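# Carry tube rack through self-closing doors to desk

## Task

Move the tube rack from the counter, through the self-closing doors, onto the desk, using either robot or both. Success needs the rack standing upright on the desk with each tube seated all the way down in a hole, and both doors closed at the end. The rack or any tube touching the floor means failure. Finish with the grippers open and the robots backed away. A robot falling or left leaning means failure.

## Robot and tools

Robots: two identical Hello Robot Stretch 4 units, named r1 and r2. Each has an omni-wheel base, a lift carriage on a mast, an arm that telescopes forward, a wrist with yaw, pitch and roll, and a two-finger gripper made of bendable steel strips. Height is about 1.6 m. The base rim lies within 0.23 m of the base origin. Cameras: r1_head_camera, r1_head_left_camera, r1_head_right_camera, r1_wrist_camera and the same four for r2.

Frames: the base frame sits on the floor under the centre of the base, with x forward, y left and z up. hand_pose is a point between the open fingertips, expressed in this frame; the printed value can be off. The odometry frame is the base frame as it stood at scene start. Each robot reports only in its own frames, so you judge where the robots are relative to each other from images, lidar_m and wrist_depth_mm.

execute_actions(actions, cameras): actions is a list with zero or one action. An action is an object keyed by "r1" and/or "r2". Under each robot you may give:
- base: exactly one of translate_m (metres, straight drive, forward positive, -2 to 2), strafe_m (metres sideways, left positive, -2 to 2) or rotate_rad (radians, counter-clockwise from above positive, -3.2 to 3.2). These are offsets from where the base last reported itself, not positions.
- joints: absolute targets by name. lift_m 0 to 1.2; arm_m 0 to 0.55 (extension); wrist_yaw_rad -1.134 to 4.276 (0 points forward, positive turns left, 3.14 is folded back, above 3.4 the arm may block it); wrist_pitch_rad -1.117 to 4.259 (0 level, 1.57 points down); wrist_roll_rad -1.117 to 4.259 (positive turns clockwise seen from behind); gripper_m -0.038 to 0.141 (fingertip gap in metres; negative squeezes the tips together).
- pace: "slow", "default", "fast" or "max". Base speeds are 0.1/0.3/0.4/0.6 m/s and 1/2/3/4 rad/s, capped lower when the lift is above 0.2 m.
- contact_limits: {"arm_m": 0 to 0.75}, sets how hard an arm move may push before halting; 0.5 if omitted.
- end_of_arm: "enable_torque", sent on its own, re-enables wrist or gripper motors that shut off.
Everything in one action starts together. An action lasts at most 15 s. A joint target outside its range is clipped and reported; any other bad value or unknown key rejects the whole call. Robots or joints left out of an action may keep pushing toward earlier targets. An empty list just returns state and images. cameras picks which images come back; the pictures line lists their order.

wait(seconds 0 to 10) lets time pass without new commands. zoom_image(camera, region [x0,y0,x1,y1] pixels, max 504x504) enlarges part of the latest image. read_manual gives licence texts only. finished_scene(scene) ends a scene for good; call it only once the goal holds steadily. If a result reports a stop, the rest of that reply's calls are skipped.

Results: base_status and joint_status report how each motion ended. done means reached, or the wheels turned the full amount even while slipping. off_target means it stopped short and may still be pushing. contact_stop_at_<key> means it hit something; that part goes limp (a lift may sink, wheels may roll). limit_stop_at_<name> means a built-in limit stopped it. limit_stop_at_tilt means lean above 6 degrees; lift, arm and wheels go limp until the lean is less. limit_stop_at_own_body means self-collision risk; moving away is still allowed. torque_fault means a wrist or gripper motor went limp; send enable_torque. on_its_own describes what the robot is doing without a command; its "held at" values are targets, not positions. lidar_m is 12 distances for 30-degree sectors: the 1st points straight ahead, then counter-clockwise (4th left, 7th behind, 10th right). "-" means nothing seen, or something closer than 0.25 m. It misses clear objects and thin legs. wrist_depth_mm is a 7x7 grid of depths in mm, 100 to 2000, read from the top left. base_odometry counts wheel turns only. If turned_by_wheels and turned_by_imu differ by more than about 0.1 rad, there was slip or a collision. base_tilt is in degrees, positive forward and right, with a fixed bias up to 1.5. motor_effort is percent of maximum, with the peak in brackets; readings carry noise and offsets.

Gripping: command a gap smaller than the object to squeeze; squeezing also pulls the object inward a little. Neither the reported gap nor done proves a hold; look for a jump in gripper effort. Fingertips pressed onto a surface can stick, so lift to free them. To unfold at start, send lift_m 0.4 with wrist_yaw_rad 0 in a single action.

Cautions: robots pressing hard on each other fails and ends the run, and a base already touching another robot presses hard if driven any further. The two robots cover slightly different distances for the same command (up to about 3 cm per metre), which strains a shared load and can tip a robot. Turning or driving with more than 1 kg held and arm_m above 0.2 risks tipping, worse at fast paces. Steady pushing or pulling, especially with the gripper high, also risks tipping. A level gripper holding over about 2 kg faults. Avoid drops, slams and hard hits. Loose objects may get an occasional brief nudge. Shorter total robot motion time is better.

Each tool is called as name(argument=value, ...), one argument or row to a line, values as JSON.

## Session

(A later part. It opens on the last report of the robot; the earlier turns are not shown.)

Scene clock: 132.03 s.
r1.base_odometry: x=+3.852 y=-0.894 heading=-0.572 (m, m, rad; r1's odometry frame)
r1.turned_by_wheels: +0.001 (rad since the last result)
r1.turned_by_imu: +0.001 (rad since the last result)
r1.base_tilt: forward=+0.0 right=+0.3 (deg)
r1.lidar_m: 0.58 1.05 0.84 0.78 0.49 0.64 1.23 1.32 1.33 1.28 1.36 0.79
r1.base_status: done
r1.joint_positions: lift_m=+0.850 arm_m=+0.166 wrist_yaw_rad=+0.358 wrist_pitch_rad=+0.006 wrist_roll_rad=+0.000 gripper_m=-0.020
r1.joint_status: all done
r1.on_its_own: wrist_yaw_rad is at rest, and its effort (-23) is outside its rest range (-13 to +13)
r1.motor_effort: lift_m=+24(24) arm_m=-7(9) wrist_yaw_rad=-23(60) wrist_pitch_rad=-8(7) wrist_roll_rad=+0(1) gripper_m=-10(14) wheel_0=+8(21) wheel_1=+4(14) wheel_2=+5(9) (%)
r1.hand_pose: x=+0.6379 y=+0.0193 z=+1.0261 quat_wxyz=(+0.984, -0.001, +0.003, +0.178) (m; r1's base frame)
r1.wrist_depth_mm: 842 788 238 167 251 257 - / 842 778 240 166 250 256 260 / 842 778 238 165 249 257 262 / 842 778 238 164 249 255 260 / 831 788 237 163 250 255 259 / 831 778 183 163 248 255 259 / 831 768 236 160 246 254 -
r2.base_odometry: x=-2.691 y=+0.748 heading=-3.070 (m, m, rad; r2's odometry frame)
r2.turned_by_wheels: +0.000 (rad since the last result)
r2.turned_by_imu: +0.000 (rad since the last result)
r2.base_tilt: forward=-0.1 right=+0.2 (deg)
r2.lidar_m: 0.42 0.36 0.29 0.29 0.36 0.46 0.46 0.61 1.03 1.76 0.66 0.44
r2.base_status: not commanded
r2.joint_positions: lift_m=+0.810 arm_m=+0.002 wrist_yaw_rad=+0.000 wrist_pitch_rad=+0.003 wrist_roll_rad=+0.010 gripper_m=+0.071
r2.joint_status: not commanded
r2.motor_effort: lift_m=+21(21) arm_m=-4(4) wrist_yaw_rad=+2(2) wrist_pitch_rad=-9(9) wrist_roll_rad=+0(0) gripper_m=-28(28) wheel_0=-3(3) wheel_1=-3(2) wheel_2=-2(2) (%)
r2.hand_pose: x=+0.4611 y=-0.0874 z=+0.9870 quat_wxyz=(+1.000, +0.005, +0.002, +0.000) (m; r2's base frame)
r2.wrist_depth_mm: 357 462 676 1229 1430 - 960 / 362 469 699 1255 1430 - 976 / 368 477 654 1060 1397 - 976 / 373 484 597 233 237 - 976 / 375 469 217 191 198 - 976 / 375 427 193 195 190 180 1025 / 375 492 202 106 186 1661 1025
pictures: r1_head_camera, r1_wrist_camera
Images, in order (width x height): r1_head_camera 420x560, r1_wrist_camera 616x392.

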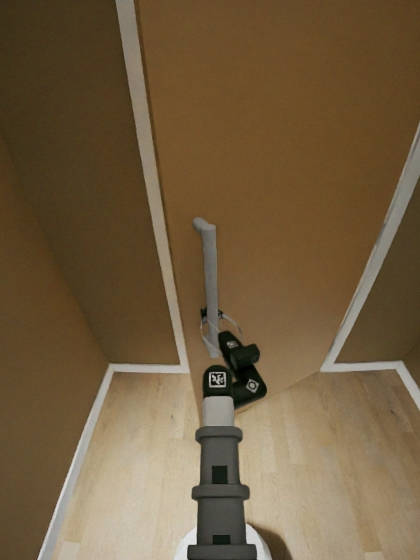

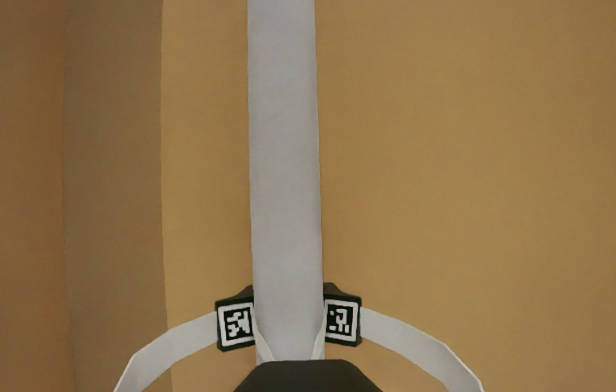

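execute_actions(
  actions=[
    {"r1":{"base":{"strafe_m":-0.1},"joints":{"arm_m":0.005},"pace":"slow"}},
  ],
  cameras=[],
)

execute_actions(
  actions=[
    {"r1":{"base":{"translate_m":-0.2},"joints":{"arm_m":0.2},"pace":"slow"}},
  ],
  cameras=["r1_wrist_camera"],
)

Scene clock: 135.33 s.
r1.base_odometry: x=+3.798 y=-0.978 heading=-0.571 (m, m, rad; r1's odometry frame)
r1.turned_by_wheels: +0.000 (rad since the last result)
r1.turned_by_imu: +0.000 (rad since the last result)
r1.base_tilt: forward=+0.1 right=+0.1 (deg)
r1.lidar_m: 0.43 1.05 0.93 0.89 0.57 0.74 1.24 1.35 1.21 1.17 1.21 0.67
r1.base_status: done
r1.joint_positions: lift_m=+0.850 arm_m=+0.006 wrist_yaw_rad=+0.349 wrist_pitch_rad=+0.007 wrist_roll_rad=+0.000 gripper_m=-0.020
r1.joint_status: all done
r1.motor_effort: lift_m=+24(24) arm_m=-8(10) wrist_yaw_rad=+2(56) wrist_pitch_rad=-9(9) wrist_roll_rad=+0(0) gripper_m=-12(11) wheel_0=+2(19) wheel_1=+1(8) wheel_2=+2(5) (%)
r1.hand_pose: x=+0.4783 y=+0.0166 z=+1.0259 quat_wxyz=(+0.985, -0.001, +0.003, +0.174) (m; r1's base frame)
r1.wrist_depth_mm: 976 976 232 167 272 303 330 / 960 976 232 166 273 300 329 / 976 960 231 166 271 298 325 / 946 976 230 164 271 300 324 / 960 960 229 163 270 296 324 / 946 960 222 164 263 297 325 / 946 976 223 162 262 297 324
r2.base_odometry: x=-2.691 y=+0.748 heading=-3.070 (m, m, rad; r2's odometry frame)
r2.turned_by_wheels: +0.000 (rad since the last result)
r2.turned_by_imu: +0.000 (rad since the last result)
r2.base_tilt: forward=-0.1 right=+0.2 (deg)
r2.lidar_m: 0.42 0.36 0.30 0.29 0.37 0.46 0.46 0.61 1.06 1.76 0.72 0.42
r2.base_status: not commanded
r2.joint_positions: lift_m=+0.810 arm_m=+0.002 wrist_yaw_rad=+0.000 wrist_pitch_rad=+0.003 wrist_roll_rad=+0.010 gripper_m=+0.071
r2.joint_status: not commanded
r2.motor_effort: lift_m=+21(21) arm_m=-4(4) wrist_yaw_rad=+1(1) wrist_pitch_rad=-9(9) wrist_roll_rad=+0(0) gripper_m=-30(29) wheel_0=-3(3) wheel_1=-2(2) wheel_2=-2(2) (%)
r2.hand_pose: x=+0.4611 y=-0.0874 z=+0.9870 quat_wxyz=(+1.000, +0.005, +0.002, +0.000) (m; r2's base frame)
r2.wrist_depth_mm: 359 462 676 1255 1430 - - / 359 469 691 1255 1430 - - / 368 477 654 1042 1430 - - / 370 484 603 233 238 - - / 377 469 217 191 198 - - / 375 424 192 195 189 180 - / 377 496 202 106 186 1863 -
pictures: none
No camera images: the call's "cameras" was empty. Leave "cameras" out to get every camera's image.

Scene clock: 138.60 s.
r1.base_odometry: x=+3.630 y=-0.870 heading=-0.572 (m, m, rad; r1's odometry frame)
r1.turned_by_wheels: -0.001 (rad since the last result)
r1.turned_by_imu: -0.001 (rad since the last result)
r1.base_tilt: forward=+0.2 right=+0.3 (deg)
r1.lidar_m: 0.58 1.27 0.94 0.50 0.55 0.62 1.07 1.15 1.20 1.16 1.21 0.93
r1.base_status: done
r1.joint_positions: lift_m=+0.850 arm_m=+0.199 wrist_yaw_rad=+0.346 wrist_pitch_rad=+0.006 wrist_roll_rad=+0.000 gripper_m=-0.020
r1.joint_status: all done
r1.motor_effort: lift_m=+24(24) arm_m=+5(8) wrist_yaw_rad=+12(12) wrist_pitch_rad=-5(9) wrist_roll_rad=+0(0) gripper_m=-15(14) wheel_0=-7(7) wheel_1=-5(4) wheel_2=+2(6) (%)
r1.hand_pose: x=+0.6710 y=+0.0156 z=+1.0263 quat_wxyz=(+0.985, -0.001, +0.003, +0.172) (m; r1's base frame)
r1.wrist_depth_mm: 960 960 230 165 274 307 336 / 976 976 230 165 273 304 334 / 960 976 229 165 272 301 329 / 976 960 229 166 271 300 330 / 960 976 229 166 272 300 327 / 946 976 221 165 184 298 327 / 946 976 221 161 266 300 329
r2.base_odometry: x=-2.691 y=+0.748 heading=-3.070 (m, m, rad; r2's odometry frame)
r2.turned_by_wheels: +0.000 (rad since the last result)
r2.turned_by_imu: +0.000 (rad since the last result)
r2.base_tilt: forward=-0.1 right=+0.2 (deg)
r2.lidar_m: 0.41 0.35 0.31 0.29 0.33 0.45 0.44 0.60 1.04 0.70 0.58 0.44
r2.base_status: not commanded
r2.joint_positions: lift_m=+0.810 arm_m=+0.002 wrist_yaw_rad=+0.000 wrist_pitch_rad=+0.003 wrist_roll_rad=+0.010 gripper_m=+0.071
r2.joint_status: not commanded
r2.motor_effort: lift_m=+21(21) arm_m=-4(3) wrist_yaw_rad=+2(0) wrist_pitch_rad=-9(9) wrist_roll_rad=+1(0) gripper_m=-28(27) wheel_0=-3(3) wheel_1=-2(2) wheel_2=-2(2) (%)
r2.hand_pose: x=+0.4611 y=-0.0874 z=+0.9870 quat_wxyz=(+1.000, +0.005, +0.002, +0.000) (m; r2's base frame)
r2.wrist_depth_mm: 357 459 676 1205 1430 - - / 364 469 691 1255 1430 - - / 370 480 654 1042 1397 - - / 373 484 597 233 238 - - / 375 469 217 191 198 - - / 377 427 193 195 190 180 - / 375 496 202 106 186 1808 -
pictures: r1_wrist_camera
Images, in order (width x height): r1_wrist_camera 616x392.

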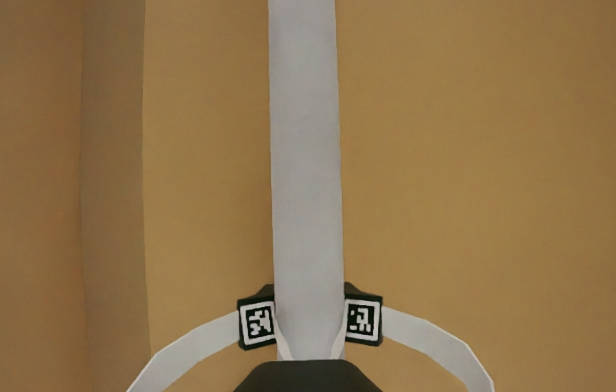

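execute_actions(
  actions=[
    {"r1":{"base":{"strafe_m":-0.235},"joints":{"arm_m":0.035},"pace":"slow"}},
  ],
  cameras=["r1_wrist_camera"],
)

Scene clock: 142.37 s.
r1.base_odometry: x=+3.502 y=-1.067 heading=-0.571 (m, m, rad; r1's odometry frame)
r1.turned_by_wheels: +0.001 (rad since the last result)
r1.turned_by_imu: +0.000 (rad since the last result)
r1.base_tilt: forward=+0.2 right=+0.2 (deg)
r1.lidar_m: 0.44 0.45 1.16 0.76 0.77 1.13 1.06 1.08 0.96 0.92 0.96 1.05
r1.base_status: done
r1.joint_positions: lift_m=+0.850 arm_m=+0.036 wrist_yaw_rad=+0.358 wrist_pitch_rad=+0.006 wrist_roll_rad=+0.000 gripper_m=-0.020
r1.joint_status: all done
r1.on_its_own: wrist_yaw_rad is at rest, and its effort (-22) is outside its rest range (-13 to +13)
r1.motor_effort: lift_m=+24(24) arm_m=-6(12) wrist_yaw_rad=-22(24) wrist_pitch_rad=-7(9) wrist_roll_rad=+1(1) gripper_m=-11(17) wheel_0=+9(9) wheel_1=+2(8) wheel_2=+2(3) (%)
r1.hand_pose: x=+0.5076 y=+0.0191 z=+1.0261 quat_wxyz=(+0.984, -0.001, +0.003, +0.178) (m; r1's base frame)
r1.wrist_depth_mm: 1138 196 219 167 334 439 603 / 1118 196 218 166 329 433 591 / 1118 196 219 165 329 427 574 / 1138 196 222 164 325 424 569 / 1118 196 222 163 325 418 559 / 1160 193 182 163 322 421 564 / 1160 185 213 159 179 418 554
r2.base_odometry: x=-2.691 y=+0.748 heading=-3.070 (m, m, rad; r2's odometry frame)
r2.turned_by_wheels: +0.000 (rad since the last result)
r2.turned_by_imu: -0.001 (rad since the last result)
r2.base_tilt: forward=-0.1 right=+0.2 (deg)
r2.lidar_m: 0.44 0.35 0.31 0.29 0.36 0.45 0.46 0.61 1.03 0.80 0.78 0.43
r2.base_status: not commanded
r2.joint_positions: lift_m=+0.810 arm_m=+0.002 wrist_yaw_rad=+0.000 wrist_pitch_rad=+0.003 wrist_roll_rad=+0.010 gripper_m=+0.071
r2.joint_status: not commanded
r2.motor_effort: lift_m=+21(21) arm_m=-3(4) wrist_yaw_rad=+1(1) wrist_pitch_rad=-9(8) wrist_roll_rad=+0(1) gripper_m=-30(28) wheel_0=-3(3) wheel_1=-2(2) wheel_2=-2(2) (%)
r2.hand_pose: x=+0.4611 y=-0.0874 z=+0.9870 quat_wxyz=(+1.000, +0.005, +0.002, +0.000) (m; r2's base frame)
r2.wrist_depth_mm: 359 459 676 1229 1430 - - / 362 466 691 1255 1430 - - / 370 477 654 1060 1397 - - / 370 488 597 233 238 - - / 375 469 217 191 198 - - / 377 427 193 195 189 180 - / 377 492 202 106 186 1863 -
pictures: r1_wrist_camera
Images, in order (width x height): r1_wrist_camera 616x392.

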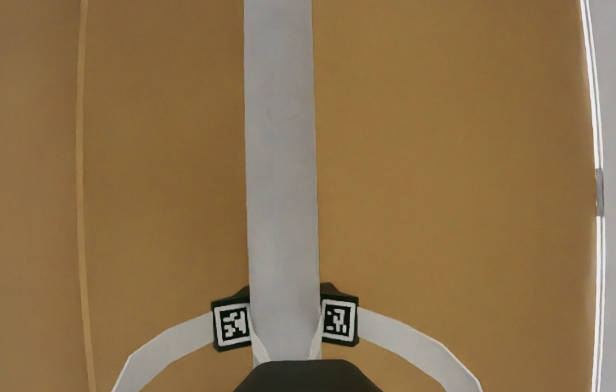

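execute_actions(
  actions=[
    {"r1":{"base":{"strafe_m":-0.165},"joints":{"arm_m":0.004,"wrist_yaw_rad":0.6},"pace":"slow"}},
  ],
  cameras=[],
)

execute_actions(
  actions=[
    {"r1":{"base":{"strafe_m":-0.17},"joints":{"wrist_yaw_rad":0.85},"pace":"slow"},"r2":{"base":{"rotate_rad":-0.3},"pace":"slow"}},
  ],
  cameras=["r1_wrist_camera","r2_head_camera"],
)

Scene clock: 146.73 s.
r1.base_odometry: x=+3.413 y=-1.206 heading=-0.570 (m, m, rad; r1's odometry frame)
r1.turned_by_wheels: +0.001 (rad since the last result)
r1.turned_by_imu: -0.051 (rad since the last result)
r1.base_tilt: forward=+0.1 right=+0.2 (deg)
r1.lidar_m: 0.39 0.38 1.34 0.90 0.90 1.13 1.08 1.03 0.84 0.78 0.77 1.12
r1.base_status: done
r1.joint_positions: lift_m=+0.850 arm_m=+0.005 wrist_yaw_rad=+0.607 wrist_pitch_rad=+0.006 wrist_roll_rad=+0.000 gripper_m=-0.020
r1.joint_status: all done
r1.on_its_own: wrist_yaw_rad is at rest, and its effort (-19) is outside its rest range (-13 to +13)
r1.motor_effort: lift_m=+24(24) arm_m=-3(17) wrist_yaw_rad=-19(48) wrist_pitch_rad=-7(10) wrist_roll_rad=+1(1) gripper_m=-9(22) wheel_0=+9(12) wheel_1=+1(24) wheel_2=-1(7) (%)
r1.hand_pose: x=+0.4623 y=+0.0927 z=+1.0261 quat_wxyz=(+0.954, -0.001, +0.003, +0.299) (m; r1's base frame)
r1.wrist_depth_mm: 654 184 204 149 298 382 484 / 1098 185 204 147 297 377 492 / 1138 185 204 146 294 375 484 / 1118 185 203 146 293 368 477 / 1118 183 202 144 294 366 473 / 1118 182 176 144 283 366 473 / 1138 173 195 140 267 366 466
r2.base_odometry: x=-2.691 y=+0.748 heading=-3.070 (m, m, rad; r2's odometry frame)
r2.turned_by_wheels: +0.000 (rad since the last result)
r2.turned_by_imu: -0.001 (rad since the last result)
r2.base_tilt: forward=-0.1 right=+0.2 (deg)
r2.lidar_m: 0.41 0.36 0.31 0.30 0.35 0.45 0.45 0.59 1.04 0.91 0.90 0.43
r2.base_status: not commanded
r2.joint_positions: lift_m=+0.810 arm_m=+0.002 wrist_yaw_rad=+0.000 wrist_pitch_rad=+0.003 wrist_roll_rad=+0.010 gripper_m=+0.071
r2.joint_status: not commanded
r2.motor_effort: lift_m=+21(21) arm_m=-4(4) wrist_yaw_rad=+0(0) wrist_pitch_rad=-9(9) wrist_roll_rad=+1(1) gripper_m=-27(29) wheel_0=-3(3) wheel_1=-2(2) wheel_2=-2(2) (%)
r2.hand_pose: x=+0.4611 y=-0.0874 z=+0.9870 quat_wxyz=(+1.000, +0.005, +0.002, +0.000) (m; r2's base frame)
r2.wrist_depth_mm: 357 462 683 1229 1430 - - / 362 473 691 1255 1430 - - / 368 480 654 1042 1397 - - / 373 484 603 233 237 - - / 375 469 217 192 198 - - / 375 427 193 195 190 181 - / 375 496 202 106 186 1863 -
pictures: none
No camera images: the call's "cameras" was empty. Leave "cameras" out to get every camera's image.

Scene clock: 149.57 s.
r1.base_odometry: x=+3.321 y=-1.349 heading=-0.569 (m, m, rad; r1's odometry frame)
r1.turned_by_wheels: +0.001 (rad since the last result)
r1.turned_by_imu: -0.012 (rad since the last result)
r1.base_tilt: forward=+0.2 right=+0.4 (deg)
r1.lidar_m: 0.59 0.37 1.51 0.95 1.04 1.13 1.01 0.91 0.65 0.61 0.61 0.84
r1.base_status: done
r1.joint_positions: lift_m=+0.850 arm_m=+0.004 wrist_yaw_rad=+0.865 wrist_pitch_rad=+0.006 wrist_roll_rad=+0.000 gripper_m=-0.020
r1.joint_status: all done
r1.on_its_own: wrist_yaw_rad is at rest, and its effort (-44) is outside its rest range (-13 to +13)
r1.motor_effort: lift_m=+24(24) arm_m=-2(4) wrist_yaw_rad=-44(46) wrist_pitch_rad=-6(10) wrist_roll_rad=+1(0) gripper_m=-9(23) wheel_0=+11(11) wheel_1=+4(18) wheel_2=+0(11) (%)
r1.hand_pose: x=+0.4289 y=+0.1630 z=+1.0262 quat_wxyz=(+0.908, -0.001, +0.003, +0.419) (m; r1's base frame)
r1.wrist_depth_mm: 1205 208 160 262 297 353 407 / 1182 208 160 260 297 349 402 / 1182 208 160 259 296 343 404 / 1182 207 160 258 294 342 402 / 1205 207 161 258 293 342 397 / 1205 203 163 184 291 342 394 / 1229 163 171 156 274 342 397
r2.base_odometry: x=-2.691 y=+0.748 heading=+2.913 (m, m, rad; r2's odometry frame)
r2.turned_by_wheels: -0.300 (rad since the last result)
r2.turned_by_imu: -0.303 (rad since the last result)
r2.base_tilt: forward=-0.1 right=+0.2 (deg)
r2.lidar_m: 0.43 0.49 0.33 0.29 0.31 0.41 0.43 0.45 0.73 1.48 1.05 0.44
r2.base_status: done
r2.joint_positions: lift_m=+0.810 arm_m=+0.002 wrist_yaw_rad=+0.000 wrist_pitch_rad=+0.003 wrist_roll_rad=+0.010 gripper_m=+0.071
r2.joint_status: not commanded
r2.motor_effort: lift_m=+21(21) arm_m=-4(4) wrist_yaw_rad=+1(1) wrist_pitch_rad=-9(8) wrist_roll_rad=+0(1) gripper_m=-26(27) wheel_0=+1(4) wheel_1=+0(3) wheel_2=+0(4) (%)
r2.hand_pose: x=+0.4611 y=-0.0874 z=+0.9870 quat_wxyz=(+1.000, +0.005, +0.002, +0.000) (m; r2's base frame)
r2.wrist_depth_mm: 597 891 1430 1430 - - 1430 / 609 904 1464 1464 - - 1366 / 621 946 1464 1499 - - 1308 / 627 946 1430 233 237 - 1281 / 627 891 217 191 198 - 1255 / 634 768 193 208 189 180 1281 / 634 960 202 106 186 - 1182
pictures: r1_wrist_camera, r2_head_camera
Images, in order (width x height): r1_wrist_camera 616x392, r2_head_camera 420x560.

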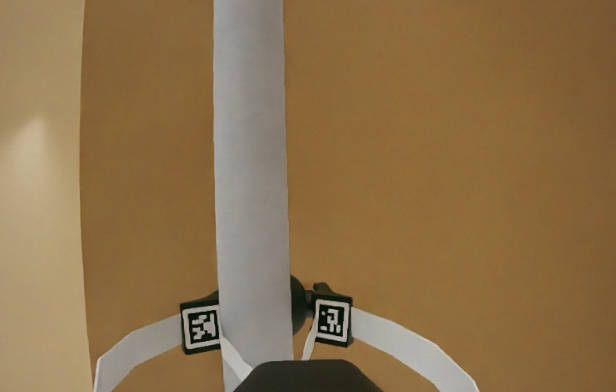

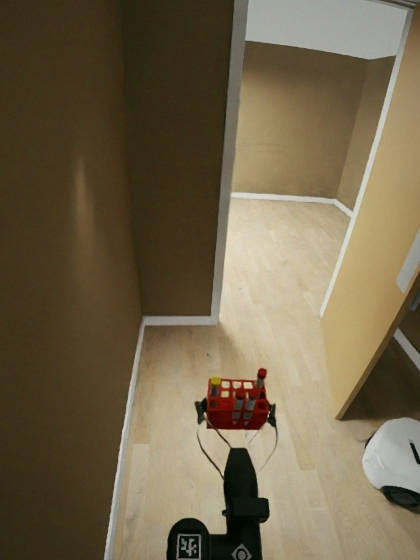

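execute_actions(
  actions=[
    {"r1":{"base":{"strafe_m":-0.16},"joints":{"wrist_yaw_rad":1.12},"pace":"slow"},"r2":{"base":{"strafe_m":-0.62}}},
  ],
  cameras=["r1_wrist_camera","r2_head_camera","r2_head_right_camera"],
)

Scene clock: 153.27 s.
r1.base_odometry: x=+3.235 y=-1.484 heading=-0.569 (m, m, rad; r1's odometry frame)
r1.turned_by_wheels: +0.000 (rad since the last result)
r1.turned_by_imu: -0.002 (rad since the last result)
r1.base_tilt: forward=+0.2 right=+0.0 (deg)
r1.lidar_m: 0.80 0.35 1.66 0.52 0.51 0.69 1.00 0.67 0.47 0.43 0.46 0.66
r1.base_status: done
r1.joint_positions: lift_m=+0.850 arm_m=+0.004 wrist_yaw_rad=+1.116 wrist_pitch_rad=+0.006 wrist_roll_rad=+0.000 gripper_m=-0.020
r1.joint_status: all done
r1.on_its_own: wrist_yaw_rad is at rest, and its effort (+14) is outside its rest range (-13 to +13)
r1.motor_effort: lift_m=+24(24) arm_m=-3(2) wrist_yaw_rad=+14(45) wrist_pitch_rad=-8(9) wrist_roll_rad=+0(1) gripper_m=-11(19) wheel_0=+1(13) wheel_1=-3(16) wheel_2=+3(10) (%)
r1.hand_pose: x=+0.3807 y=+0.2207 z=+1.0261 quat_wxyz=(+0.848, -0.002, +0.003, +0.529) (m; r1's base frame)
r1.wrist_depth_mm: 1336 1397 229 166 279 315 351 / 1308 1430 229 166 278 314 347 / 1308 1397 229 166 276 310 345 / 1308 1397 228 166 276 309 342 / 1336 1430 227 165 273 306 340 / 1308 1397 218 165 183 307 342 / 1308 1397 220 161 267 307 342
r2.base_odometry: x=-2.551 y=+1.352 heading=+2.913 (m, m, rad; r2's odometry frame)
r2.turned_by_wheels: +0.000 (rad since the last result)
r2.turned_by_imu: +0.001 (rad since the last result)
r2.base_tilt: forward=-0.1 right=+0.2 (deg)
r2.lidar_m: 0.43 1.41 0.98 0.91 0.65 0.53 0.48 0.50 0.66 1.13 0.68 0.41
r2.base_status: done
r2.joint_positions: lift_m=+0.810 arm_m=+0.002 wrist_yaw_rad=+0.000 wrist_pitch_rad=+0.003 wrist_roll_rad=+0.010 gripper_m=+0.071
r2.joint_status: not commanded
r2.motor_effort: lift_m=+21(21) arm_m=-4(4) wrist_yaw_rad=+0(1) wrist_pitch_rad=-8(9) wrist_roll_rad=+0(1) gripper_m=-28(29) wheel_0=+0(12) wheel_1=+2(8) wheel_2=+0(4) (%)
r2.hand_pose: x=+0.4611 y=-0.0874 z=+0.9870 quat_wxyz=(+1.000, +0.005, +0.002, +0.000) (m; r2's base frame)
r2.wrist_depth_mm: 1464 1464 - - - 768 1464 / 1464 1499 - - - 715 1430 / 1499 1499 - - 917 723 1397 / 1499 1499 1499 233 238 723 1308 / 1537 1576 218 191 198 732 1397 / 1537 1576 193 208 189 180 1397 / 1537 1537 202 106 187 1618 1336
pictures: r1_wrist_camera, r2_head_camera, r2_head_right_camera
Images, in order (width x height): r1_wrist_camera 616x392, r2_head_camera 420x560, r2_head_right_camera 420x672.

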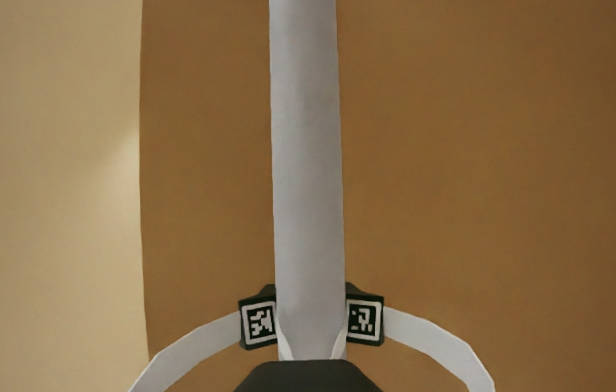

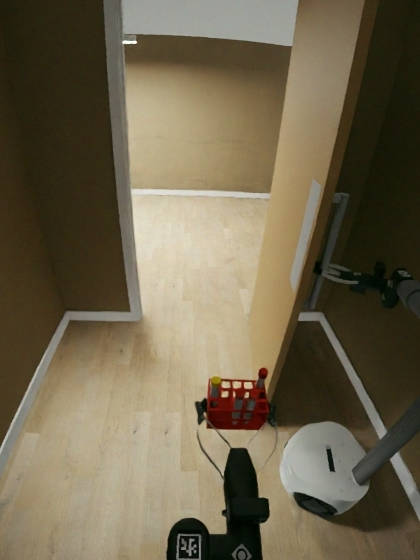

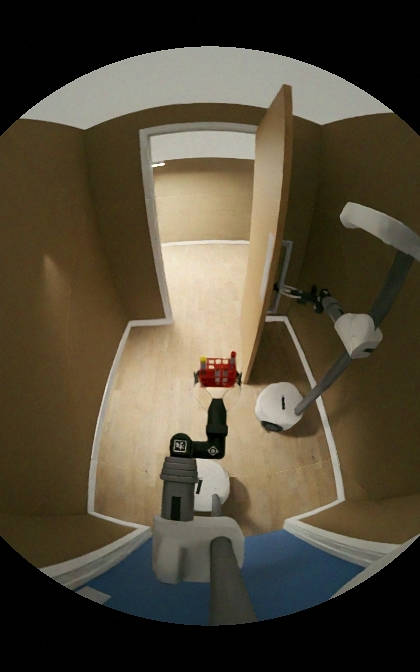

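execute_actions(
  actions=[
    {"r2":{"base":{"strafe_m":-0.05}}},
  ],
  cameras=[],
)

execute_actions(
  actions=[
    {"r2":{"base":{"translate_m":1.2}}},
  ],
  cameras=["r2_head_camera","r2_head_right_camera"],
)

Scene clock: 154.77 s.
r1.base_odometry: x=+3.235 y=-1.484 heading=-0.569 (m, m, rad; r1's odometry frame)
r1.turned_by_wheels: +0.000 (rad since the last result)
r1.turned_by_imu: +0.000 (rad since the last result)
r1.base_tilt: forward=+0.2 right=+0.3 (deg)
r1.lidar_m: 0.81 0.37 1.66 0.49 0.45 0.65 1.00 0.70 0.48 0.44 0.45 0.65
r1.base_status: not commanded
r1.joint_positions: lift_m=+0.850 arm_m=+0.004 wrist_yaw_rad=+1.116 wrist_pitch_rad=+0.006 wrist_roll_rad=+0.000 gripper_m=-0.020
r1.joint_status: not commanded
r1.motor_effort: lift_m=+24(24) arm_m=-2(2) wrist_yaw_rad=+13(13) wrist_pitch_rad=-7(8) wrist_roll_rad=+0(1) gripper_m=-12(13) wheel_0=+1(1) wheel_1=-3(3) wheel_2=+3(3) (%)
r1.hand_pose: x=+0.3807 y=+0.2207 z=+1.0261 quat_wxyz=(+0.848, -0.002, +0.003, +0.529) (m; r1's base frame)
r1.wrist_depth_mm: 1308 1430 229 165 279 315 351 / 1336 1430 229 165 278 312 349 / 1308 1397 229 165 277 310 342 / 1336 1366 228 166 274 309 343 / 1308 1366 227 165 273 307 342 / 1308 1397 219 165 183 307 342 / 1308 1397 220 161 271 309 340
r2.base_odometry: x=-2.539 y=+1.400 heading=+2.913 (m, m, rad; r2's odometry frame)
r2.turned_by_wheels: +0.000 (rad since the last result)
r2.turned_by_imu: +0.000 (rad since the last result)
r2.base_tilt: forward=-0.2 right=+0.2 (deg)
r2.lidar_m: 0.42 1.51 1.03 0.96 0.63 0.51 0.48 0.49 0.66 1.08 0.66 0.43
r2.base_status: done
r2.joint_positions: lift_m=+0.810 arm_m=+0.002 wrist_yaw_rad=+0.000 wrist_pitch_rad=+0.003 wrist_roll_rad=+0.010 gripper_m=+0.071
r2.joint_status: not commanded
r2.motor_effort: lift_m=+21(21) arm_m=-4(4) wrist_yaw_rad=+3(2) wrist_pitch_rad=-9(8) wrist_roll_rad=+0(0) gripper_m=-29(26) wheel_0=+0(7) wheel_1=+2(6) wheel_2=-1(4) (%)
r2.hand_pose: x=+0.4611 y=-0.0874 z=+0.9870 quat_wxyz=(+1.000, +0.005, +0.002, +0.000) (m; r2's base frame)
r2.wrist_depth_mm: 1464 1464 - - 1308 1537 1430 / 1464 1499 - - 1255 1499 1366 / 1537 1499 - - 715 1537 1336 / 1537 1537 - - 239 1537 668 / 1537 1537 217 191 199 1537 1308 / 1537 1537 193 195 190 180 1308 / 1576 1618 202 106 186 1618 1281
pictures: none
No camera images: the call's "cameras" was empty. Leave "cameras" out to get every camera's image.

Scene clock: 160.23 s.
r1.base_odometry: x=+3.235 y=-1.484 heading=-0.569 (m, m, rad; r1's odometry frame)
r1.turned_by_wheels: +0.000 (rad since the last result)
r1.turned_by_imu: -0.002 (rad since the last result)
r1.base_tilt: forward=+0.1 right=+0.2 (deg)
r1.lidar_m: 0.81 0.37 0.62 1.59 1.48 1.12 0.98 0.65 0.47 0.45 0.47 0.64
r1.base_status: not commanded
r1.joint_positions: lift_m=+0.850 arm_m=+0.004 wrist_yaw_rad=+1.116 wrist_pitch_rad=+0.006 wrist_roll_rad=+0.000 gripper_m=-0.020
r1.joint_status: not commanded
r1.motor_effort: lift_m=+24(24) arm_m=-2(3) wrist_yaw_rad=+13(13) wrist_pitch_rad=-7(8) wrist_roll_rad=+1(0) gripper_m=-11(11) wheel_0=+1(1) wheel_1=-3(3) wheel_2=+3(3) (%)
r1.hand_pose: x=+0.3807 y=+0.2207 z=+1.0261 quat_wxyz=(+0.848, -0.002, +0.003, +0.529) (m; r1's base frame)
r1.wrist_depth_mm: 1366 1366 229 165 281 314 349 / 1308 1397 229 165 278 312 345 / 1336 1397 228 166 276 309 343 / 1366 1397 228 166 274 307 342 / 1336 1397 228 165 274 309 340 / 1308 1366 218 165 183 306 340 / 1336 1397 220 161 270 306 342
r2.base_odometry: x=-3.708 y=+1.672 heading=+2.913 (m, m, rad; r2's odometry frame)
r2.turned_by_wheels: +0.000 (rad since the last result)
r2.turned_by_imu: -0.005 (rad since the last result)
r2.base_tilt: forward=-0.2 right=+0.2 (deg)
r2.lidar_m: 0.43 0.75 0.78 1.06 1.09 1.42 1.69 0.64 0.31 0.30 0.33 0.41
r2.base_status: done
r2.joint_positions: lift_m=+0.810 arm_m=+0.002 wrist_yaw_rad=+0.000 wrist_pitch_rad=+0.003 wrist_roll_rad=+0.010 gripper_m=+0.071
r2.joint_status: not commanded
r2.motor_effort: lift_m=+21(21) arm_m=-4(4) wrist_yaw_rad=+1(2) wrist_pitch_rad=-8(9) wrist_roll_rad=+0(1) gripper_m=-26(28) wheel_0=+2(1) wheel_1=+0(6) wheel_2=+1(11) (%)
r2.hand_pose: x=+0.4611 y=-0.0874 z=+0.9870 quat_wxyz=(+1.000, +0.005, +0.002, +0.000) (m; r2's base frame)
r2.wrist_depth_mm: - - - - - - 473 / - - - - - - 477 / - - - - - - 455 / - - - 233 237 - 445 / - - 217 191 200 - 445 / - - 192 195 189 180 445 / 1808 1863 202 106 186 - -
pictures: r2_head_camera, r2_head_right_camera
Images, in order (width x height): r2_head_camera 420x560, r2_head_right_camera 420x672.

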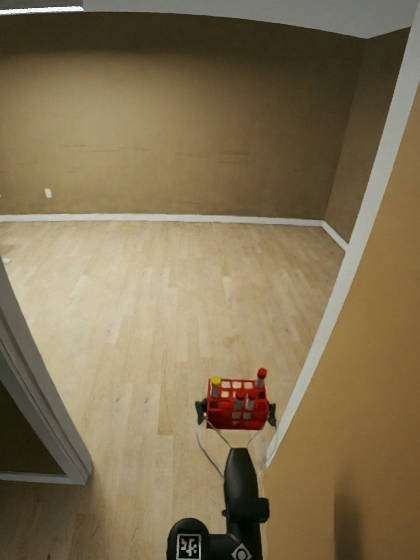

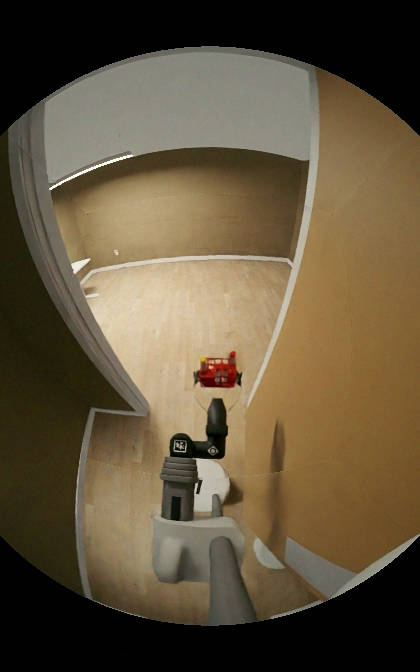

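execute_actions(
  actions=[
    {"r2":{"base":{"strafe_m":0.13}}},
  ],
  cameras=[],
)

execute_actions(
  actions=[
    {"r2":{"base":{"translate_m":1.5}}},
  ],
  cameras=["r2_head_camera","r2_head_left_camera"],
)

Scene clock: 162.10 s.
r1.base_odometry: x=+3.235 y=-1.484 heading=-0.569 (m, m, rad; r1's odometry frame)
r1.turned_by_wheels: +0.000 (rad since the last result)
r1.turned_by_imu: -0.001 (rad since the last result)
r1.base_tilt: forward=+0.0 right=+0.2 (deg)
r1.lidar_m: 0.81 0.36 0.71 1.60 1.49 1.14 0.99 0.69 0.48 0.44 0.47 0.63
r1.base_status: not commanded
r1.joint_positions: lift_m=+0.850 arm_m=+0.004 wrist_yaw_rad=+1.116 wrist_pitch_rad=+0.006 wrist_roll_rad=+0.000 gripper_m=-0.020
r1.joint_status: not commanded
r1.motor_effort: lift_m=+24(24) arm_m=-3(2) wrist_yaw_rad=+13(13) wrist_pitch_rad=-8(7) wrist_roll_rad=+0(1) gripper_m=-10(9) wheel_0=+1(1) wheel_1=-3(3) wheel_2=+3(3) (%)
r1.hand_pose: x=+0.3807 y=+0.2207 z=+1.0261 quat_wxyz=(+0.848, -0.002, +0.003, +0.529) (m; r1's base frame)
r1.wrist_depth_mm: 1366 1397 229 165 278 315 349 / 1366 1397 229 166 277 314 347 / 1336 1366 228 166 274 309 345 / 1366 1366 229 166 276 309 342 / 1308 1397 228 165 274 309 340 / 1308 1397 218 164 183 306 340 / 1336 1397 220 161 268 307 340
r2.base_odometry: x=-3.738 y=+1.545 heading=+2.913 (m, m, rad; r2's odometry frame)
r2.turned_by_wheels: +0.000 (rad since the last result)
r2.turned_by_imu: -0.001 (rad since the last result)
r2.base_tilt: forward=-0.1 right=+0.2 (deg)
r2.lidar_m: 0.43 0.65 0.78 0.92 0.95 1.26 1.67 0.74 0.44 0.43 0.47 0.43
r2.base_status: done
r2.joint_positions: lift_m=+0.810 arm_m=+0.002 wrist_yaw_rad=+0.000 wrist_pitch_rad=+0.003 wrist_roll_rad=+0.010 gripper_m=+0.071
r2.joint_status: not commanded
r2.motor_effort: lift_m=+21(21) arm_m=-4(3) wrist_yaw_rad=+2(1) wrist_pitch_rad=-9(9) wrist_roll_rad=+1(0) gripper_m=-28(27) wheel_0=-1(10) wheel_1=-2(8) wheel_2=+0(0) (%)
r2.hand_pose: x=+0.4611 y=-0.0874 z=+0.9870 quat_wxyz=(+1.000, +0.005, +0.002, +0.000) (m; r2's base frame)
r2.wrist_depth_mm: - - - - - - - / - - - - - - - / - - - - - - - / - - - 234 238 - - / - - 217 191 199 - - / - - 193 196 189 180 - / 1863 1863 202 106 186 - -
pictures: none
No camera images: the call's "cameras" was empty. Leave "cameras" out to get every camera's image.

Scene clock: 168.60 s.
r1.base_odometry: x=+3.235 y=-1.484 heading=-0.569 (m, m, rad; r1's odometry frame)
r1.turned_by_wheels: +0.000 (rad since the last result)
r1.turned_by_imu: -0.002 (rad since the last result)
r1.base_tilt: forward=+0.1 right=+0.5 (deg)
r1.lidar_m: 0.81 0.37 1.68 1.61 1.51 1.14 0.99 0.68 0.48 0.45 0.47 0.65
r1.base_status: not commanded
r1.joint_positions: lift_m=+0.850 arm_m=+0.004 wrist_yaw_rad=+1.116 wrist_pitch_rad=+0.006 wrist_roll_rad=+0.000 gripper_m=-0.020
r1.joint_status: not commanded
r1.motor_effort: lift_m=+24(24) arm_m=-3(3) wrist_yaw_rad=+13(13) wrist_pitch_rad=-7(7) wrist_roll_rad=+0(0) gripper_m=-12(11) wheel_0=+1(1) wheel_1=-3(3) wheel_2=+3(3) (%)
r1.hand_pose: x=+0.3807 y=+0.2207 z=+1.0261 quat_wxyz=(+0.848, -0.002, +0.003, +0.529) (m; r1's base frame)
r1.wrist_depth_mm: 1336 1397 229 165 277 315 349 / 1366 1430 229 165 277 312 347 / 1308 1397 228 165 276 309 343 / 1308 1397 228 166 274 307 342 / 1308 1397 229 165 276 309 342 / 1308 1397 219 165 184 309 340 / 1336 1397 219 161 268 306 342
r2.base_odometry: x=-5.199 y=+1.884 heading=+2.914 (m, m, rad; r2's odometry frame)
r2.turned_by_wheels: +0.000 (rad since the last result)
r2.turned_by_imu: -0.006 (rad since the last result)
r2.base_tilt: forward=-0.1 right=+0.1 (deg)
r2.lidar_m: 0.42 2.40 2.00 1.85 1.24 0.89 1.73 0.90 1.07 2.08 2.13 0.44
r2.base_status: done
r2.joint_positions: lift_m=+0.810 arm_m=+0.002 wrist_yaw_rad=+0.000 wrist_pitch_rad=+0.003 wrist_roll_rad=+0.010 gripper_m=+0.071
r2.joint_status: not commanded
r2.motor_effort: lift_m=+21(21) arm_m=-4(4) wrist_yaw_rad=+0(0) wrist_pitch_rad=-8(8) wrist_roll_rad=+0(0) gripper_m=-28(27) wheel_0=+2(7) wheel_1=+1(5) wheel_2=+2(7) (%)
r2.hand_pose: x=+0.4611 y=-0.0874 z=+0.9870 quat_wxyz=(+1.000, +0.005, +0.002, +0.000) (m; r2's base frame)
r2.wrist_depth_mm: - - - - - - - / - - - - - - - / - - - - - - - / - - - 233 239 - - / - - 218 192 198 - - / - - 193 196 189 180 - / 1863 1863 202 106 186 - -
pictures: r2_head_camera, r2_head_left_camera
Images, in order (width x height): r2_head_camera 420x560, r2_head_left_camera 420x672.

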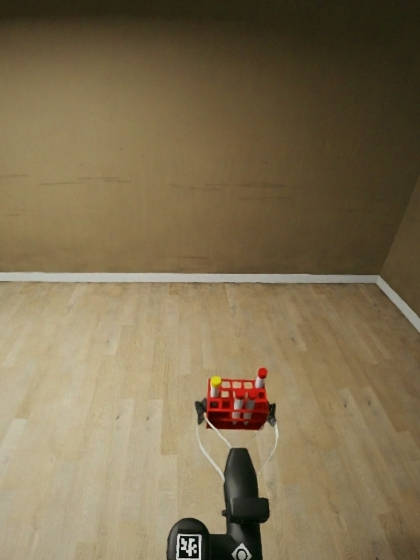

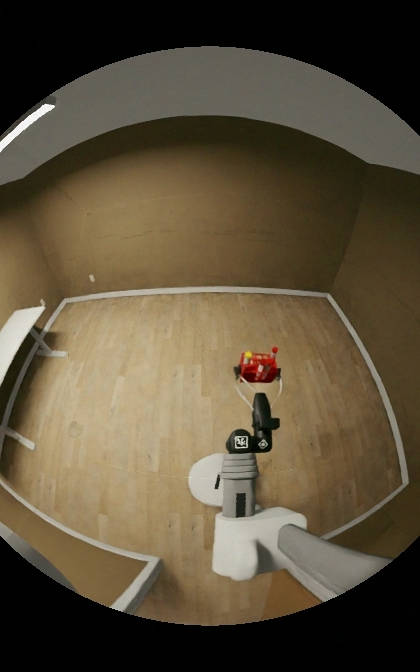

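Release door with r1; rotate r2 toward the desk.

execute_actions(
  actions=[
    {"r2":{"base":{"rotate_rad":1.6},"pace":"slow"},"r1":{"joints":{"gripper_m":0.09}}},
  ],
  cameras=["r2_head_camera","r1_head_camera"],
)

Scene clock: 171.73 s.
r1.base_odometry: x=+3.235 y=-1.484 heading=-0.569 (m, m, rad; r1's odometry frame)
r1.turned_by_wheels: +0.000 (rad since the last result)
r1.turned_by_imu: -0.001 (rad since the last result)
r1.base_tilt: forward=+0.1 right=+0.4 (deg)
r1.lidar_m: 1.14 1.03 0.98 1.60 1.49 1.12 0.99 0.67 0.47 0.45 0.46 0.64
r1.base_status: not commanded
r1.joint_positions: lift_m=+0.850 arm_m=+0.004 wrist_yaw_rad=+1.120 wrist_pitch_rad=+0.006 wrist_roll_rad=+0.000 gripper_m=+0.090
r1.joint_status: all done
r1.motor_effort: lift_m=+24(24) arm_m=-3(3) wrist_yaw_rad=+0(13) wrist_pitch_rad=-6(6) wrist_roll_rad=+1(1) gripper_m=+0(11) wheel_0=+1(1) wheel_1=-2(3) wheel_2=+3(3) (%)
r1.hand_pose: x=+0.3797 y=+0.2215 z=+1.0262 quat_wxyz=(+0.847, -0.002, +0.002, +0.531) (m; r1's base frame)
r1.wrist_depth_mm: 1336 1499 1661 891 798 723 676 / 1308 1464 1661 866 798 732 683 / 1336 1464 1618 854 798 741 676 / 1336 1464 1618 866 798 732 668 / 1336 1499 1661 866 798 723 676 / 1308 1430 213 878 198 732 668 / 1308 1397 1537 143 798 699 676
r2.base_odometry: x=-5.199 y=+1.884 heading=-1.770 (m, m, rad; r2's odometry frame)
r2.turned_by_wheels: +1.600 (rad since the last result)
r2.turned_by_imu: +1.612 (rad since the last result)
r2.base_tilt: forward=-0.2 right=+0.2 (deg)
r2.lidar_m: 0.42 1.16 0.91 1.06 0.90 1.09 2.08 2.16 2.48 2.33 2.43 0.45
r2.base_status: done
r2.joint_positions: lift_m=+0.810 arm_m=+0.002 wrist_yaw_rad=+0.000 wrist_pitch_rad=+0.003 wrist_roll_rad=+0.010 gripper_m=+0.071
r2.joint_status: not commanded
r2.motor_effort: lift_m=+21(21) arm_m=-4(4) wrist_yaw_rad=+1(1) wrist_pitch_rad=-8(9) wrist_roll_rad=+0(1) gripper_m=-27(28) wheel_0=-2(5) wheel_1=-2(5) wheel_2=-1(5) (%)
r2.hand_pose: x=+0.4611 y=-0.0874 z=+0.9870 quat_wxyz=(+1.000, +0.005, +0.002, +0.000) (m; r2's base frame)
r2.wrist_depth_mm: 1229 1756 - - - - - / 1229 1808 - - - - - / 1255 1863 - - - - - / 1281 1863 - 233 238 - - / 1255 1756 217 191 198 1921 - / 1255 1537 193 196 190 180 - / 1255 1756 202 106 186 - -
pictures: r1_head_camera, r2_head_camera
Images, in order (width x height): r1_head_camera 420x560, r2_head_camera 420x560.

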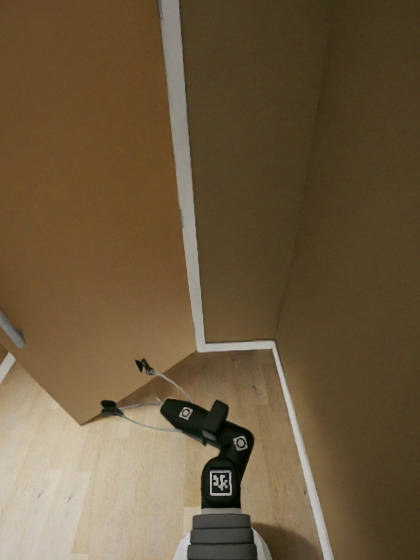

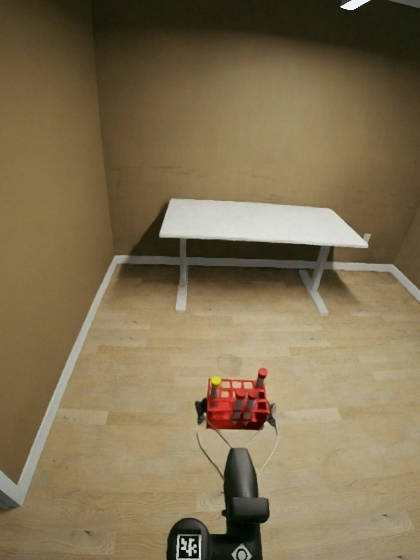

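zoom_image(
  camera="r2_head_camera",
  region=[180, 320, 280, 400],
)

execute_actions(
  actions=[
    {"r2":{"base":{"strafe_m":-0.6}}},
  ],
  cameras=["r2_head_camera"],
)

Region (180, 320, 280, 400) of r2_head_camera's 420x560 image, scaled by 5.040, with more detail than that image has; it fills the top 403 rows of this view, and the rest is white.

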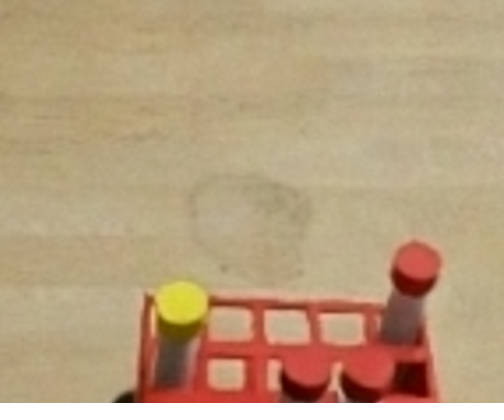

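Scene clock: 175.27 s.
r1.base_odometry: x=+3.235 y=-1.484 heading=-0.569 (m, m, rad; r1's odometry frame)
r1.turned_by_wheels: +0.000 (rad since the last result)
r1.turned_by_imu: -0.001 (rad since the last result)
r1.base_tilt: forward=+0.0 right=+0.3 (deg)
r1.lidar_m: 1.18 1.25 1.68 1.60 1.48 1.13 0.99 0.67 0.48 0.42 0.46 0.62
r1.base_status: not commanded
r1.joint_positions: lift_m=+0.850 arm_m=+0.004 wrist_yaw_rad=+1.120 wrist_pitch_rad=+0.006 wrist_roll_rad=+0.000 gripper_m=+0.090
r1.joint_status: not commanded
r1.motor_effort: lift_m=+24(24) arm_m=-2(2) wrist_yaw_rad=+1(1) wrist_pitch_rad=-7(6) wrist_roll_rad=+0(1) gripper_m=-2(3) wheel_0=+1(1) wheel_1=-1(2) wheel_2=+3(3) (%)
r1.hand_pose: x=+0.3797 y=+0.2215 z=+1.0262 quat_wxyz=(+0.847, -0.002, +0.002, +0.531) (m; r1's base frame)
r1.wrist_depth_mm: 1366 1499 1618 1808 1308 1025 842 / 1308 1430 1618 1808 1336 1008 854 / 1308 1464 1661 1756 1308 1042 866 / 1308 1430 1576 1808 1308 1042 878 / 1308 1464 1618 1756 1308 1042 866 / 1308 1430 213 1756 198 1042 854 / 1308 1397 1576 143 1308 960 854
r2.base_odometry: x=-5.787 y=+2.003 heading=-1.770 (m, m, rad; r2's odometry frame)
r2.turned_by_wheels: +0.000 (rad since the last result)
r2.turned_by_imu: +0.000 (rad since the last result)
r2.base_tilt: forward=-0.1 right=+0.2 (deg)
r2.lidar_m: 0.43 1.95 1.47 1.46 1.44 1.88 2.05 2.12 1.84 1.73 1.78 0.41
r2.base_status: done
r2.joint_positions: lift_m=+0.810 arm_m=+0.002 wrist_yaw_rad=+0.000 wrist_pitch_rad=+0.003 wrist_roll_rad=+0.010 gripper_m=+0.071
r2.joint_status: not commanded
r2.motor_effort: lift_m=+21(21) arm_m=-4(4) wrist_yaw_rad=+0(1) wrist_pitch_rad=-8(7) wrist_roll_rad=+0(1) gripper_m=-29(28) wheel_0=-1(9) wheel_1=+1(8) wheel_2=+0(2) (%)
r2.hand_pose: x=+0.4611 y=-0.0874 z=+0.9870 quat_wxyz=(+1.000, +0.005, +0.002, +0.000) (m; r2's base frame)
r2.wrist_depth_mm: - - - - - - - / - - - - - - - / - - - - - - - / - - - - 238 - - / - - 217 191 198 - - / - - 192 195 190 180 - / 1863 1921 202 106 186 - -
pictures: r2_head_camera
Images, in order (width x height): r2_head_camera 420x560.

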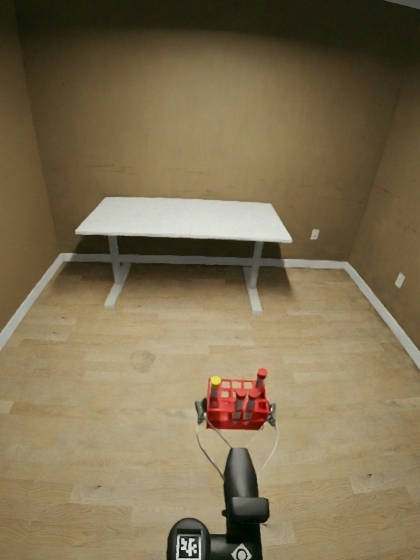

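execute_actions(
  actions=[
    {"r2":{"base":{"translate_m":1.35},"joints":{"lift_m":0.7}}},
  ],
  cameras=["r2_head_camera","r2_wrist_camera"],
)

Scene clock: 181.57 s.
r1.base_odometry: x=+3.235 y=-1.484 heading=-0.569 (m, m, rad; r1's odometry frame)
r1.turned_by_wheels: +0.000 (rad since the last result)
r1.turned_by_imu: -0.002 (rad since the last result)
r1.base_tilt: forward=+0.0 right=+0.2 (deg)
r1.lidar_m: 1.18 1.24 1.69 1.60 1.45 1.14 1.00 0.68 0.46 0.44 0.45 0.65
r1.base_status: not commanded
r1.joint_positions: lift_m=+0.850 arm_m=+0.004 wrist_yaw_rad=+1.120 wrist_pitch_rad=+0.006 wrist_roll_rad=+0.000 gripper_m=+0.090
r1.joint_status: not commanded
r1.motor_effort: lift_m=+24(24) arm_m=-3(2) wrist_yaw_rad=+1(1) wrist_pitch_rad=-6(7) wrist_roll_rad=+0(1) gripper_m=-1(1) wheel_0=+1(1) wheel_1=-1(1) wheel_2=+3(3) (%)
r1.hand_pose: x=+0.3797 y=+0.2215 z=+1.0262 quat_wxyz=(+0.847, -0.002, +0.002, +0.531) (m; r1's base frame)
r1.wrist_depth_mm: 1366 1464 1661 1808 1366 1025 842 / 1336 1464 1661 1756 1366 1025 854 / 1336 1464 1576 1756 1308 1042 866 / 1336 1464 1618 1756 1281 1042 866 / 1336 1464 1618 1756 1308 1042 878 / 1308 1430 213 1756 198 1042 854 / 1308 1397 1576 143 1336 960 842
r2.base_odometry: x=-6.054 y=+0.680 heading=-1.770 (m, m, rad; r2's odometry frame)
r2.turned_by_wheels: +0.000 (rad since the last result)
r2.turned_by_imu: -0.005 (rad since the last result)
r2.base_tilt: forward=-0.1 right=+0.2 (deg)
r2.lidar_m: 0.42 0.54 0.71 1.43 1.47 2.09 3.45 2.52 1.78 1.69 0.76 0.48
r2.base_status: done
r2.joint_positions: lift_m=+0.700 arm_m=+0.002 wrist_yaw_rad=+0.000 wrist_pitch_rad=+0.003 wrist_roll_rad=+0.010 gripper_m=+0.071
r2.joint_status: all done
r2.motor_effort: lift_m=+14(20) arm_m=-4(4) wrist_yaw_rad=+3(1) wrist_pitch_rad=-10(8) wrist_roll_rad=+0(0) gripper_m=-29(27) wheel_0=+0(6) wheel_1=+0(5) wheel_2=+2(12) (%)
r2.hand_pose: x=+0.4611 y=-0.0874 z=+0.8775 quat_wxyz=(+1.000, +0.005, +0.002, +0.000) (m; r2's base frame)
r2.wrist_depth_mm: 1060 1078 1060 1060 1078 1078 1078 / 1078 1078 1078 1078 1078 1078 1098 / 1098 1098 1078 1078 1078 1098 1098 / 1098 1098 1078 232 239 1098 1098 / 854 917 217 191 198 1118 1138 / 525 466 193 195 189 180 609 / 397 397 202 106 186 418 442
pictures: r2_head_camera, r2_wrist_camera
Images, in order (width x height): r2_head_camera 420x560, r2_wrist_camera 616x392.

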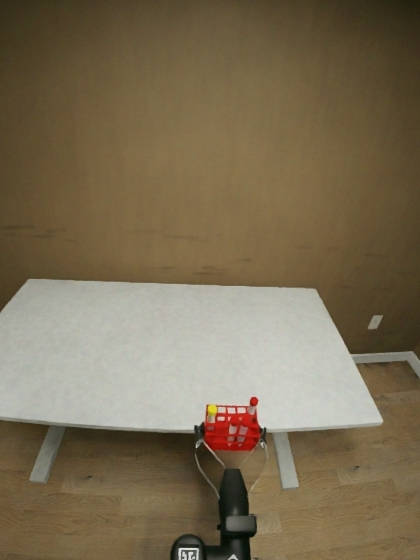

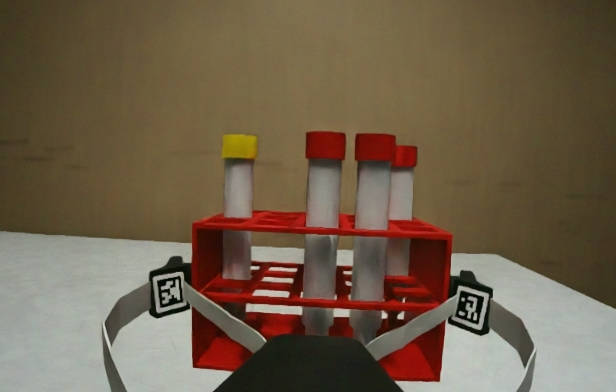

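execute_actions(
  actions=[
    {"r2":{"joints":{"lift_m":0.605,"arm_m":0.22},"pace":"slow"}},
  ],
  cameras=["r2_wrist_camera"],
)

Scene clock: 185.37 s.
r1.base_odometry: x=+3.235 y=-1.484 heading=-0.569 (m, m, rad; r1's odometry frame)
r1.turned_by_wheels: +0.000 (rad since the last result)
r1.turned_by_imu: -0.001 (rad since the last result)
r1.base_tilt: forward=+0.1 right=+0.1 (deg)
r1.lidar_m: 1.18 1.25 1.66 1.60 1.51 1.13 0.99 0.69 0.47 0.44 0.47 0.65
r1.base_status: not commanded
r1.joint_positions: lift_m=+0.850 arm_m=+0.004 wrist_yaw_rad=+1.120 wrist_pitch_rad=+0.006 wrist_roll_rad=+0.000 gripper_m=+0.090
r1.joint_status: not commanded
r1.motor_effort: lift_m=+24(24) arm_m=-2(2) wrist_yaw_rad=+1(1) wrist_pitch_rad=-7(6) wrist_roll_rad=+0(1) gripper_m=-1(2) wheel_0=+1(1) wheel_1=-1(1) wheel_2=+3(3) (%)
r1.hand_pose: x=+0.3797 y=+0.2215 z=+1.0262 quat_wxyz=(+0.847, -0.002, +0.002, +0.531) (m; r1's base frame)
r1.wrist_depth_mm: 1308 1464 1661 1708 1336 1008 866 / 1308 1464 1661 1808 1366 1025 854 / 1308 1464 1618 1808 1308 1025 866 / 1336 1464 1618 1808 1308 1042 866 / 1308 1464 1576 1808 1308 1042 866 / 1308 1430 213 1756 198 1042 854 / 1308 1366 1576 143 1336 946 854
r2.base_odometry: x=-6.054 y=+0.680 heading=-1.770 (m, m, rad; r2's odometry frame)
r2.turned_by_wheels: +0.000 (rad since the last result)
r2.turned_by_imu: -0.001 (rad since the last result)
r2.base_tilt: forward=-0.1 right=+0.1 (deg)
r2.lidar_m: 0.49 0.53 0.75 1.41 1.48 2.11 3.46 2.52 1.78 1.69 0.78 0.55
r2.base_status: not commanded
r2.joint_positions: lift_m=+0.605 arm_m=+0.219 wrist_yaw_rad=+0.000 wrist_pitch_rad=+0.003 wrist_roll_rad=+0.010 gripper_m=+0.071
r2.joint_status: all done
r2.motor_effort: lift_m=+13(14) arm_m=+5(4) wrist_yaw_rad=+2(1) wrist_pitch_rad=-9(9) wrist_roll_rad=+0(0) gripper_m=-28(29) wheel_0=+0(0) wheel_1=+0(0) wheel_2=+2(2) (%)
r2.hand_pose: x=+0.6786 y=-0.0874 z=+0.7826 quat_wxyz=(+1.000, +0.005, +0.002, +0.000) (m; r2's base frame)
r2.wrist_depth_mm: 866 866 866 866 854 878 866 / 854 866 878 878 878 878 878 / 878 878 878 878 878 891 891 / 878 878 878 234 238 904 917 / 473 508 217 191 198 597 609 / 291 257 192 196 189 180 336 / 220 219 202 106 186 233 -
pictures: r2_wrist_camera
Images, in order (width x height): r2_wrist_camera 616x392.

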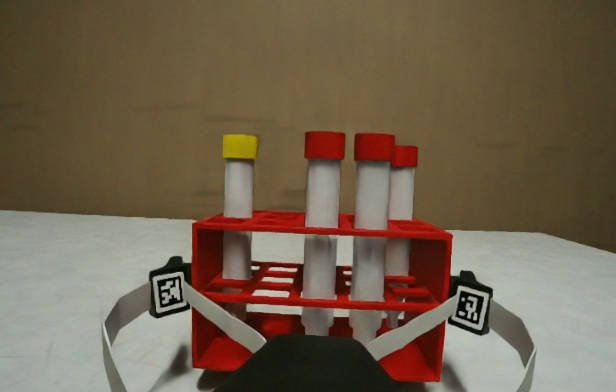

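execute_actions(
  actions=[
    {"r2":{"joints":{"lift_m":0.588},"pace":"slow"}},
  ],
  cameras=[],
)

Scene clock: 186.50 s.
r1.base_odometry: x=+3.235 y=-1.484 heading=-0.569 (m, m, rad; r1's odometry frame)
r1.turned_by_wheels: +0.000 (rad since the last result)
r1.turned_by_imu: +0.000 (rad since the last result)
r1.base_tilt: forward=+0.1 right=+0.2 (deg)
r1.lidar_m: 1.17 1.24 1.68 1.61 1.47 1.14 1.00 0.69 0.48 0.43 0.45 0.64
r1.base_status: not commanded
r1.joint_positions: lift_m=+0.850 arm_m=+0.004 wrist_yaw_rad=+1.120 wrist_pitch_rad=+0.006 wrist_roll_rad=+0.000 gripper_m=+0.090
r1.joint_status: not commanded
r1.motor_effort: lift_m=+24(24) arm_m=-2(3) wrist_yaw_rad=+1(1) wrist_pitch_rad=-7(7) wrist_roll_rad=+1(1) gripper_m=+0(0) wheel_0=+1(1) wheel_1=-1(2) wheel_2=+3(3) (%)
r1.hand_pose: x=+0.3797 y=+0.2215 z=+1.0262 quat_wxyz=(+0.847, -0.002, +0.002, +0.531) (m; r1's base frame)
r1.wrist_depth_mm: 1336 1430 1618 1756 1336 991 842 / 1308 1464 1618 1808 1336 1008 842 / 1366 1464 1618 1756 1308 1025 854 / 1336 1464 1661 1808 1336 1025 854 / 1366 1430 1661 1808 1308 1042 854 / 1336 1464 213 1756 198 1042 854 / 1336 1397 1537 143 1336 960 866
r2.base_odometry: x=-6.054 y=+0.680 heading=-1.770 (m, m, rad; r2's odometry frame)
r2.turned_by_wheels: +0.000 (rad since the last result)
r2.turned_by_imu: +0.000 (rad since the last result)
r2.base_tilt: forward=-0.1 right=+0.2 (deg)
r2.lidar_m: 0.52 0.54 0.72 1.42 1.48 2.09 3.46 2.53 1.76 1.66 0.77 0.56
r2.base_status: not commanded
r2.joint_positions: lift_m=+0.588 arm_m=+0.219 wrist_yaw_rad=+0.000 wrist_pitch_rad=+0.003 wrist_roll_rad=+0.010 gripper_m=+0.071
r2.joint_status: all done
r2.motor_effort: lift_m=+13(13) arm_m=+4(4) wrist_yaw_rad=+2(2) wrist_pitch_rad=-7(8) wrist_roll_rad=+1(0) gripper_m=-27(28) wheel_0=+0(0) wheel_1=-1(1) wheel_2=+2(2) (%)
r2.hand_pose: x=+0.6786 y=-0.0874 z=+0.7658 quat_wxyz=(+1.000, +0.005, +0.001, +0.000) (m; r2's base frame)
r2.wrist_depth_mm: 854 866 866 866 866 866 878 / 878 866 878 866 878 891 878 / 866 878 878 866 891 891 891 / 891 878 891 231 238 904 904 / 413 439 216 190 198 517 525 / 252 187 193 207 189 180 293 / 190 189 189 106 186 202 -
pictures: none
No camera images: the call's "cameras" was empty. Leave "cameras" out to get every camera's image.


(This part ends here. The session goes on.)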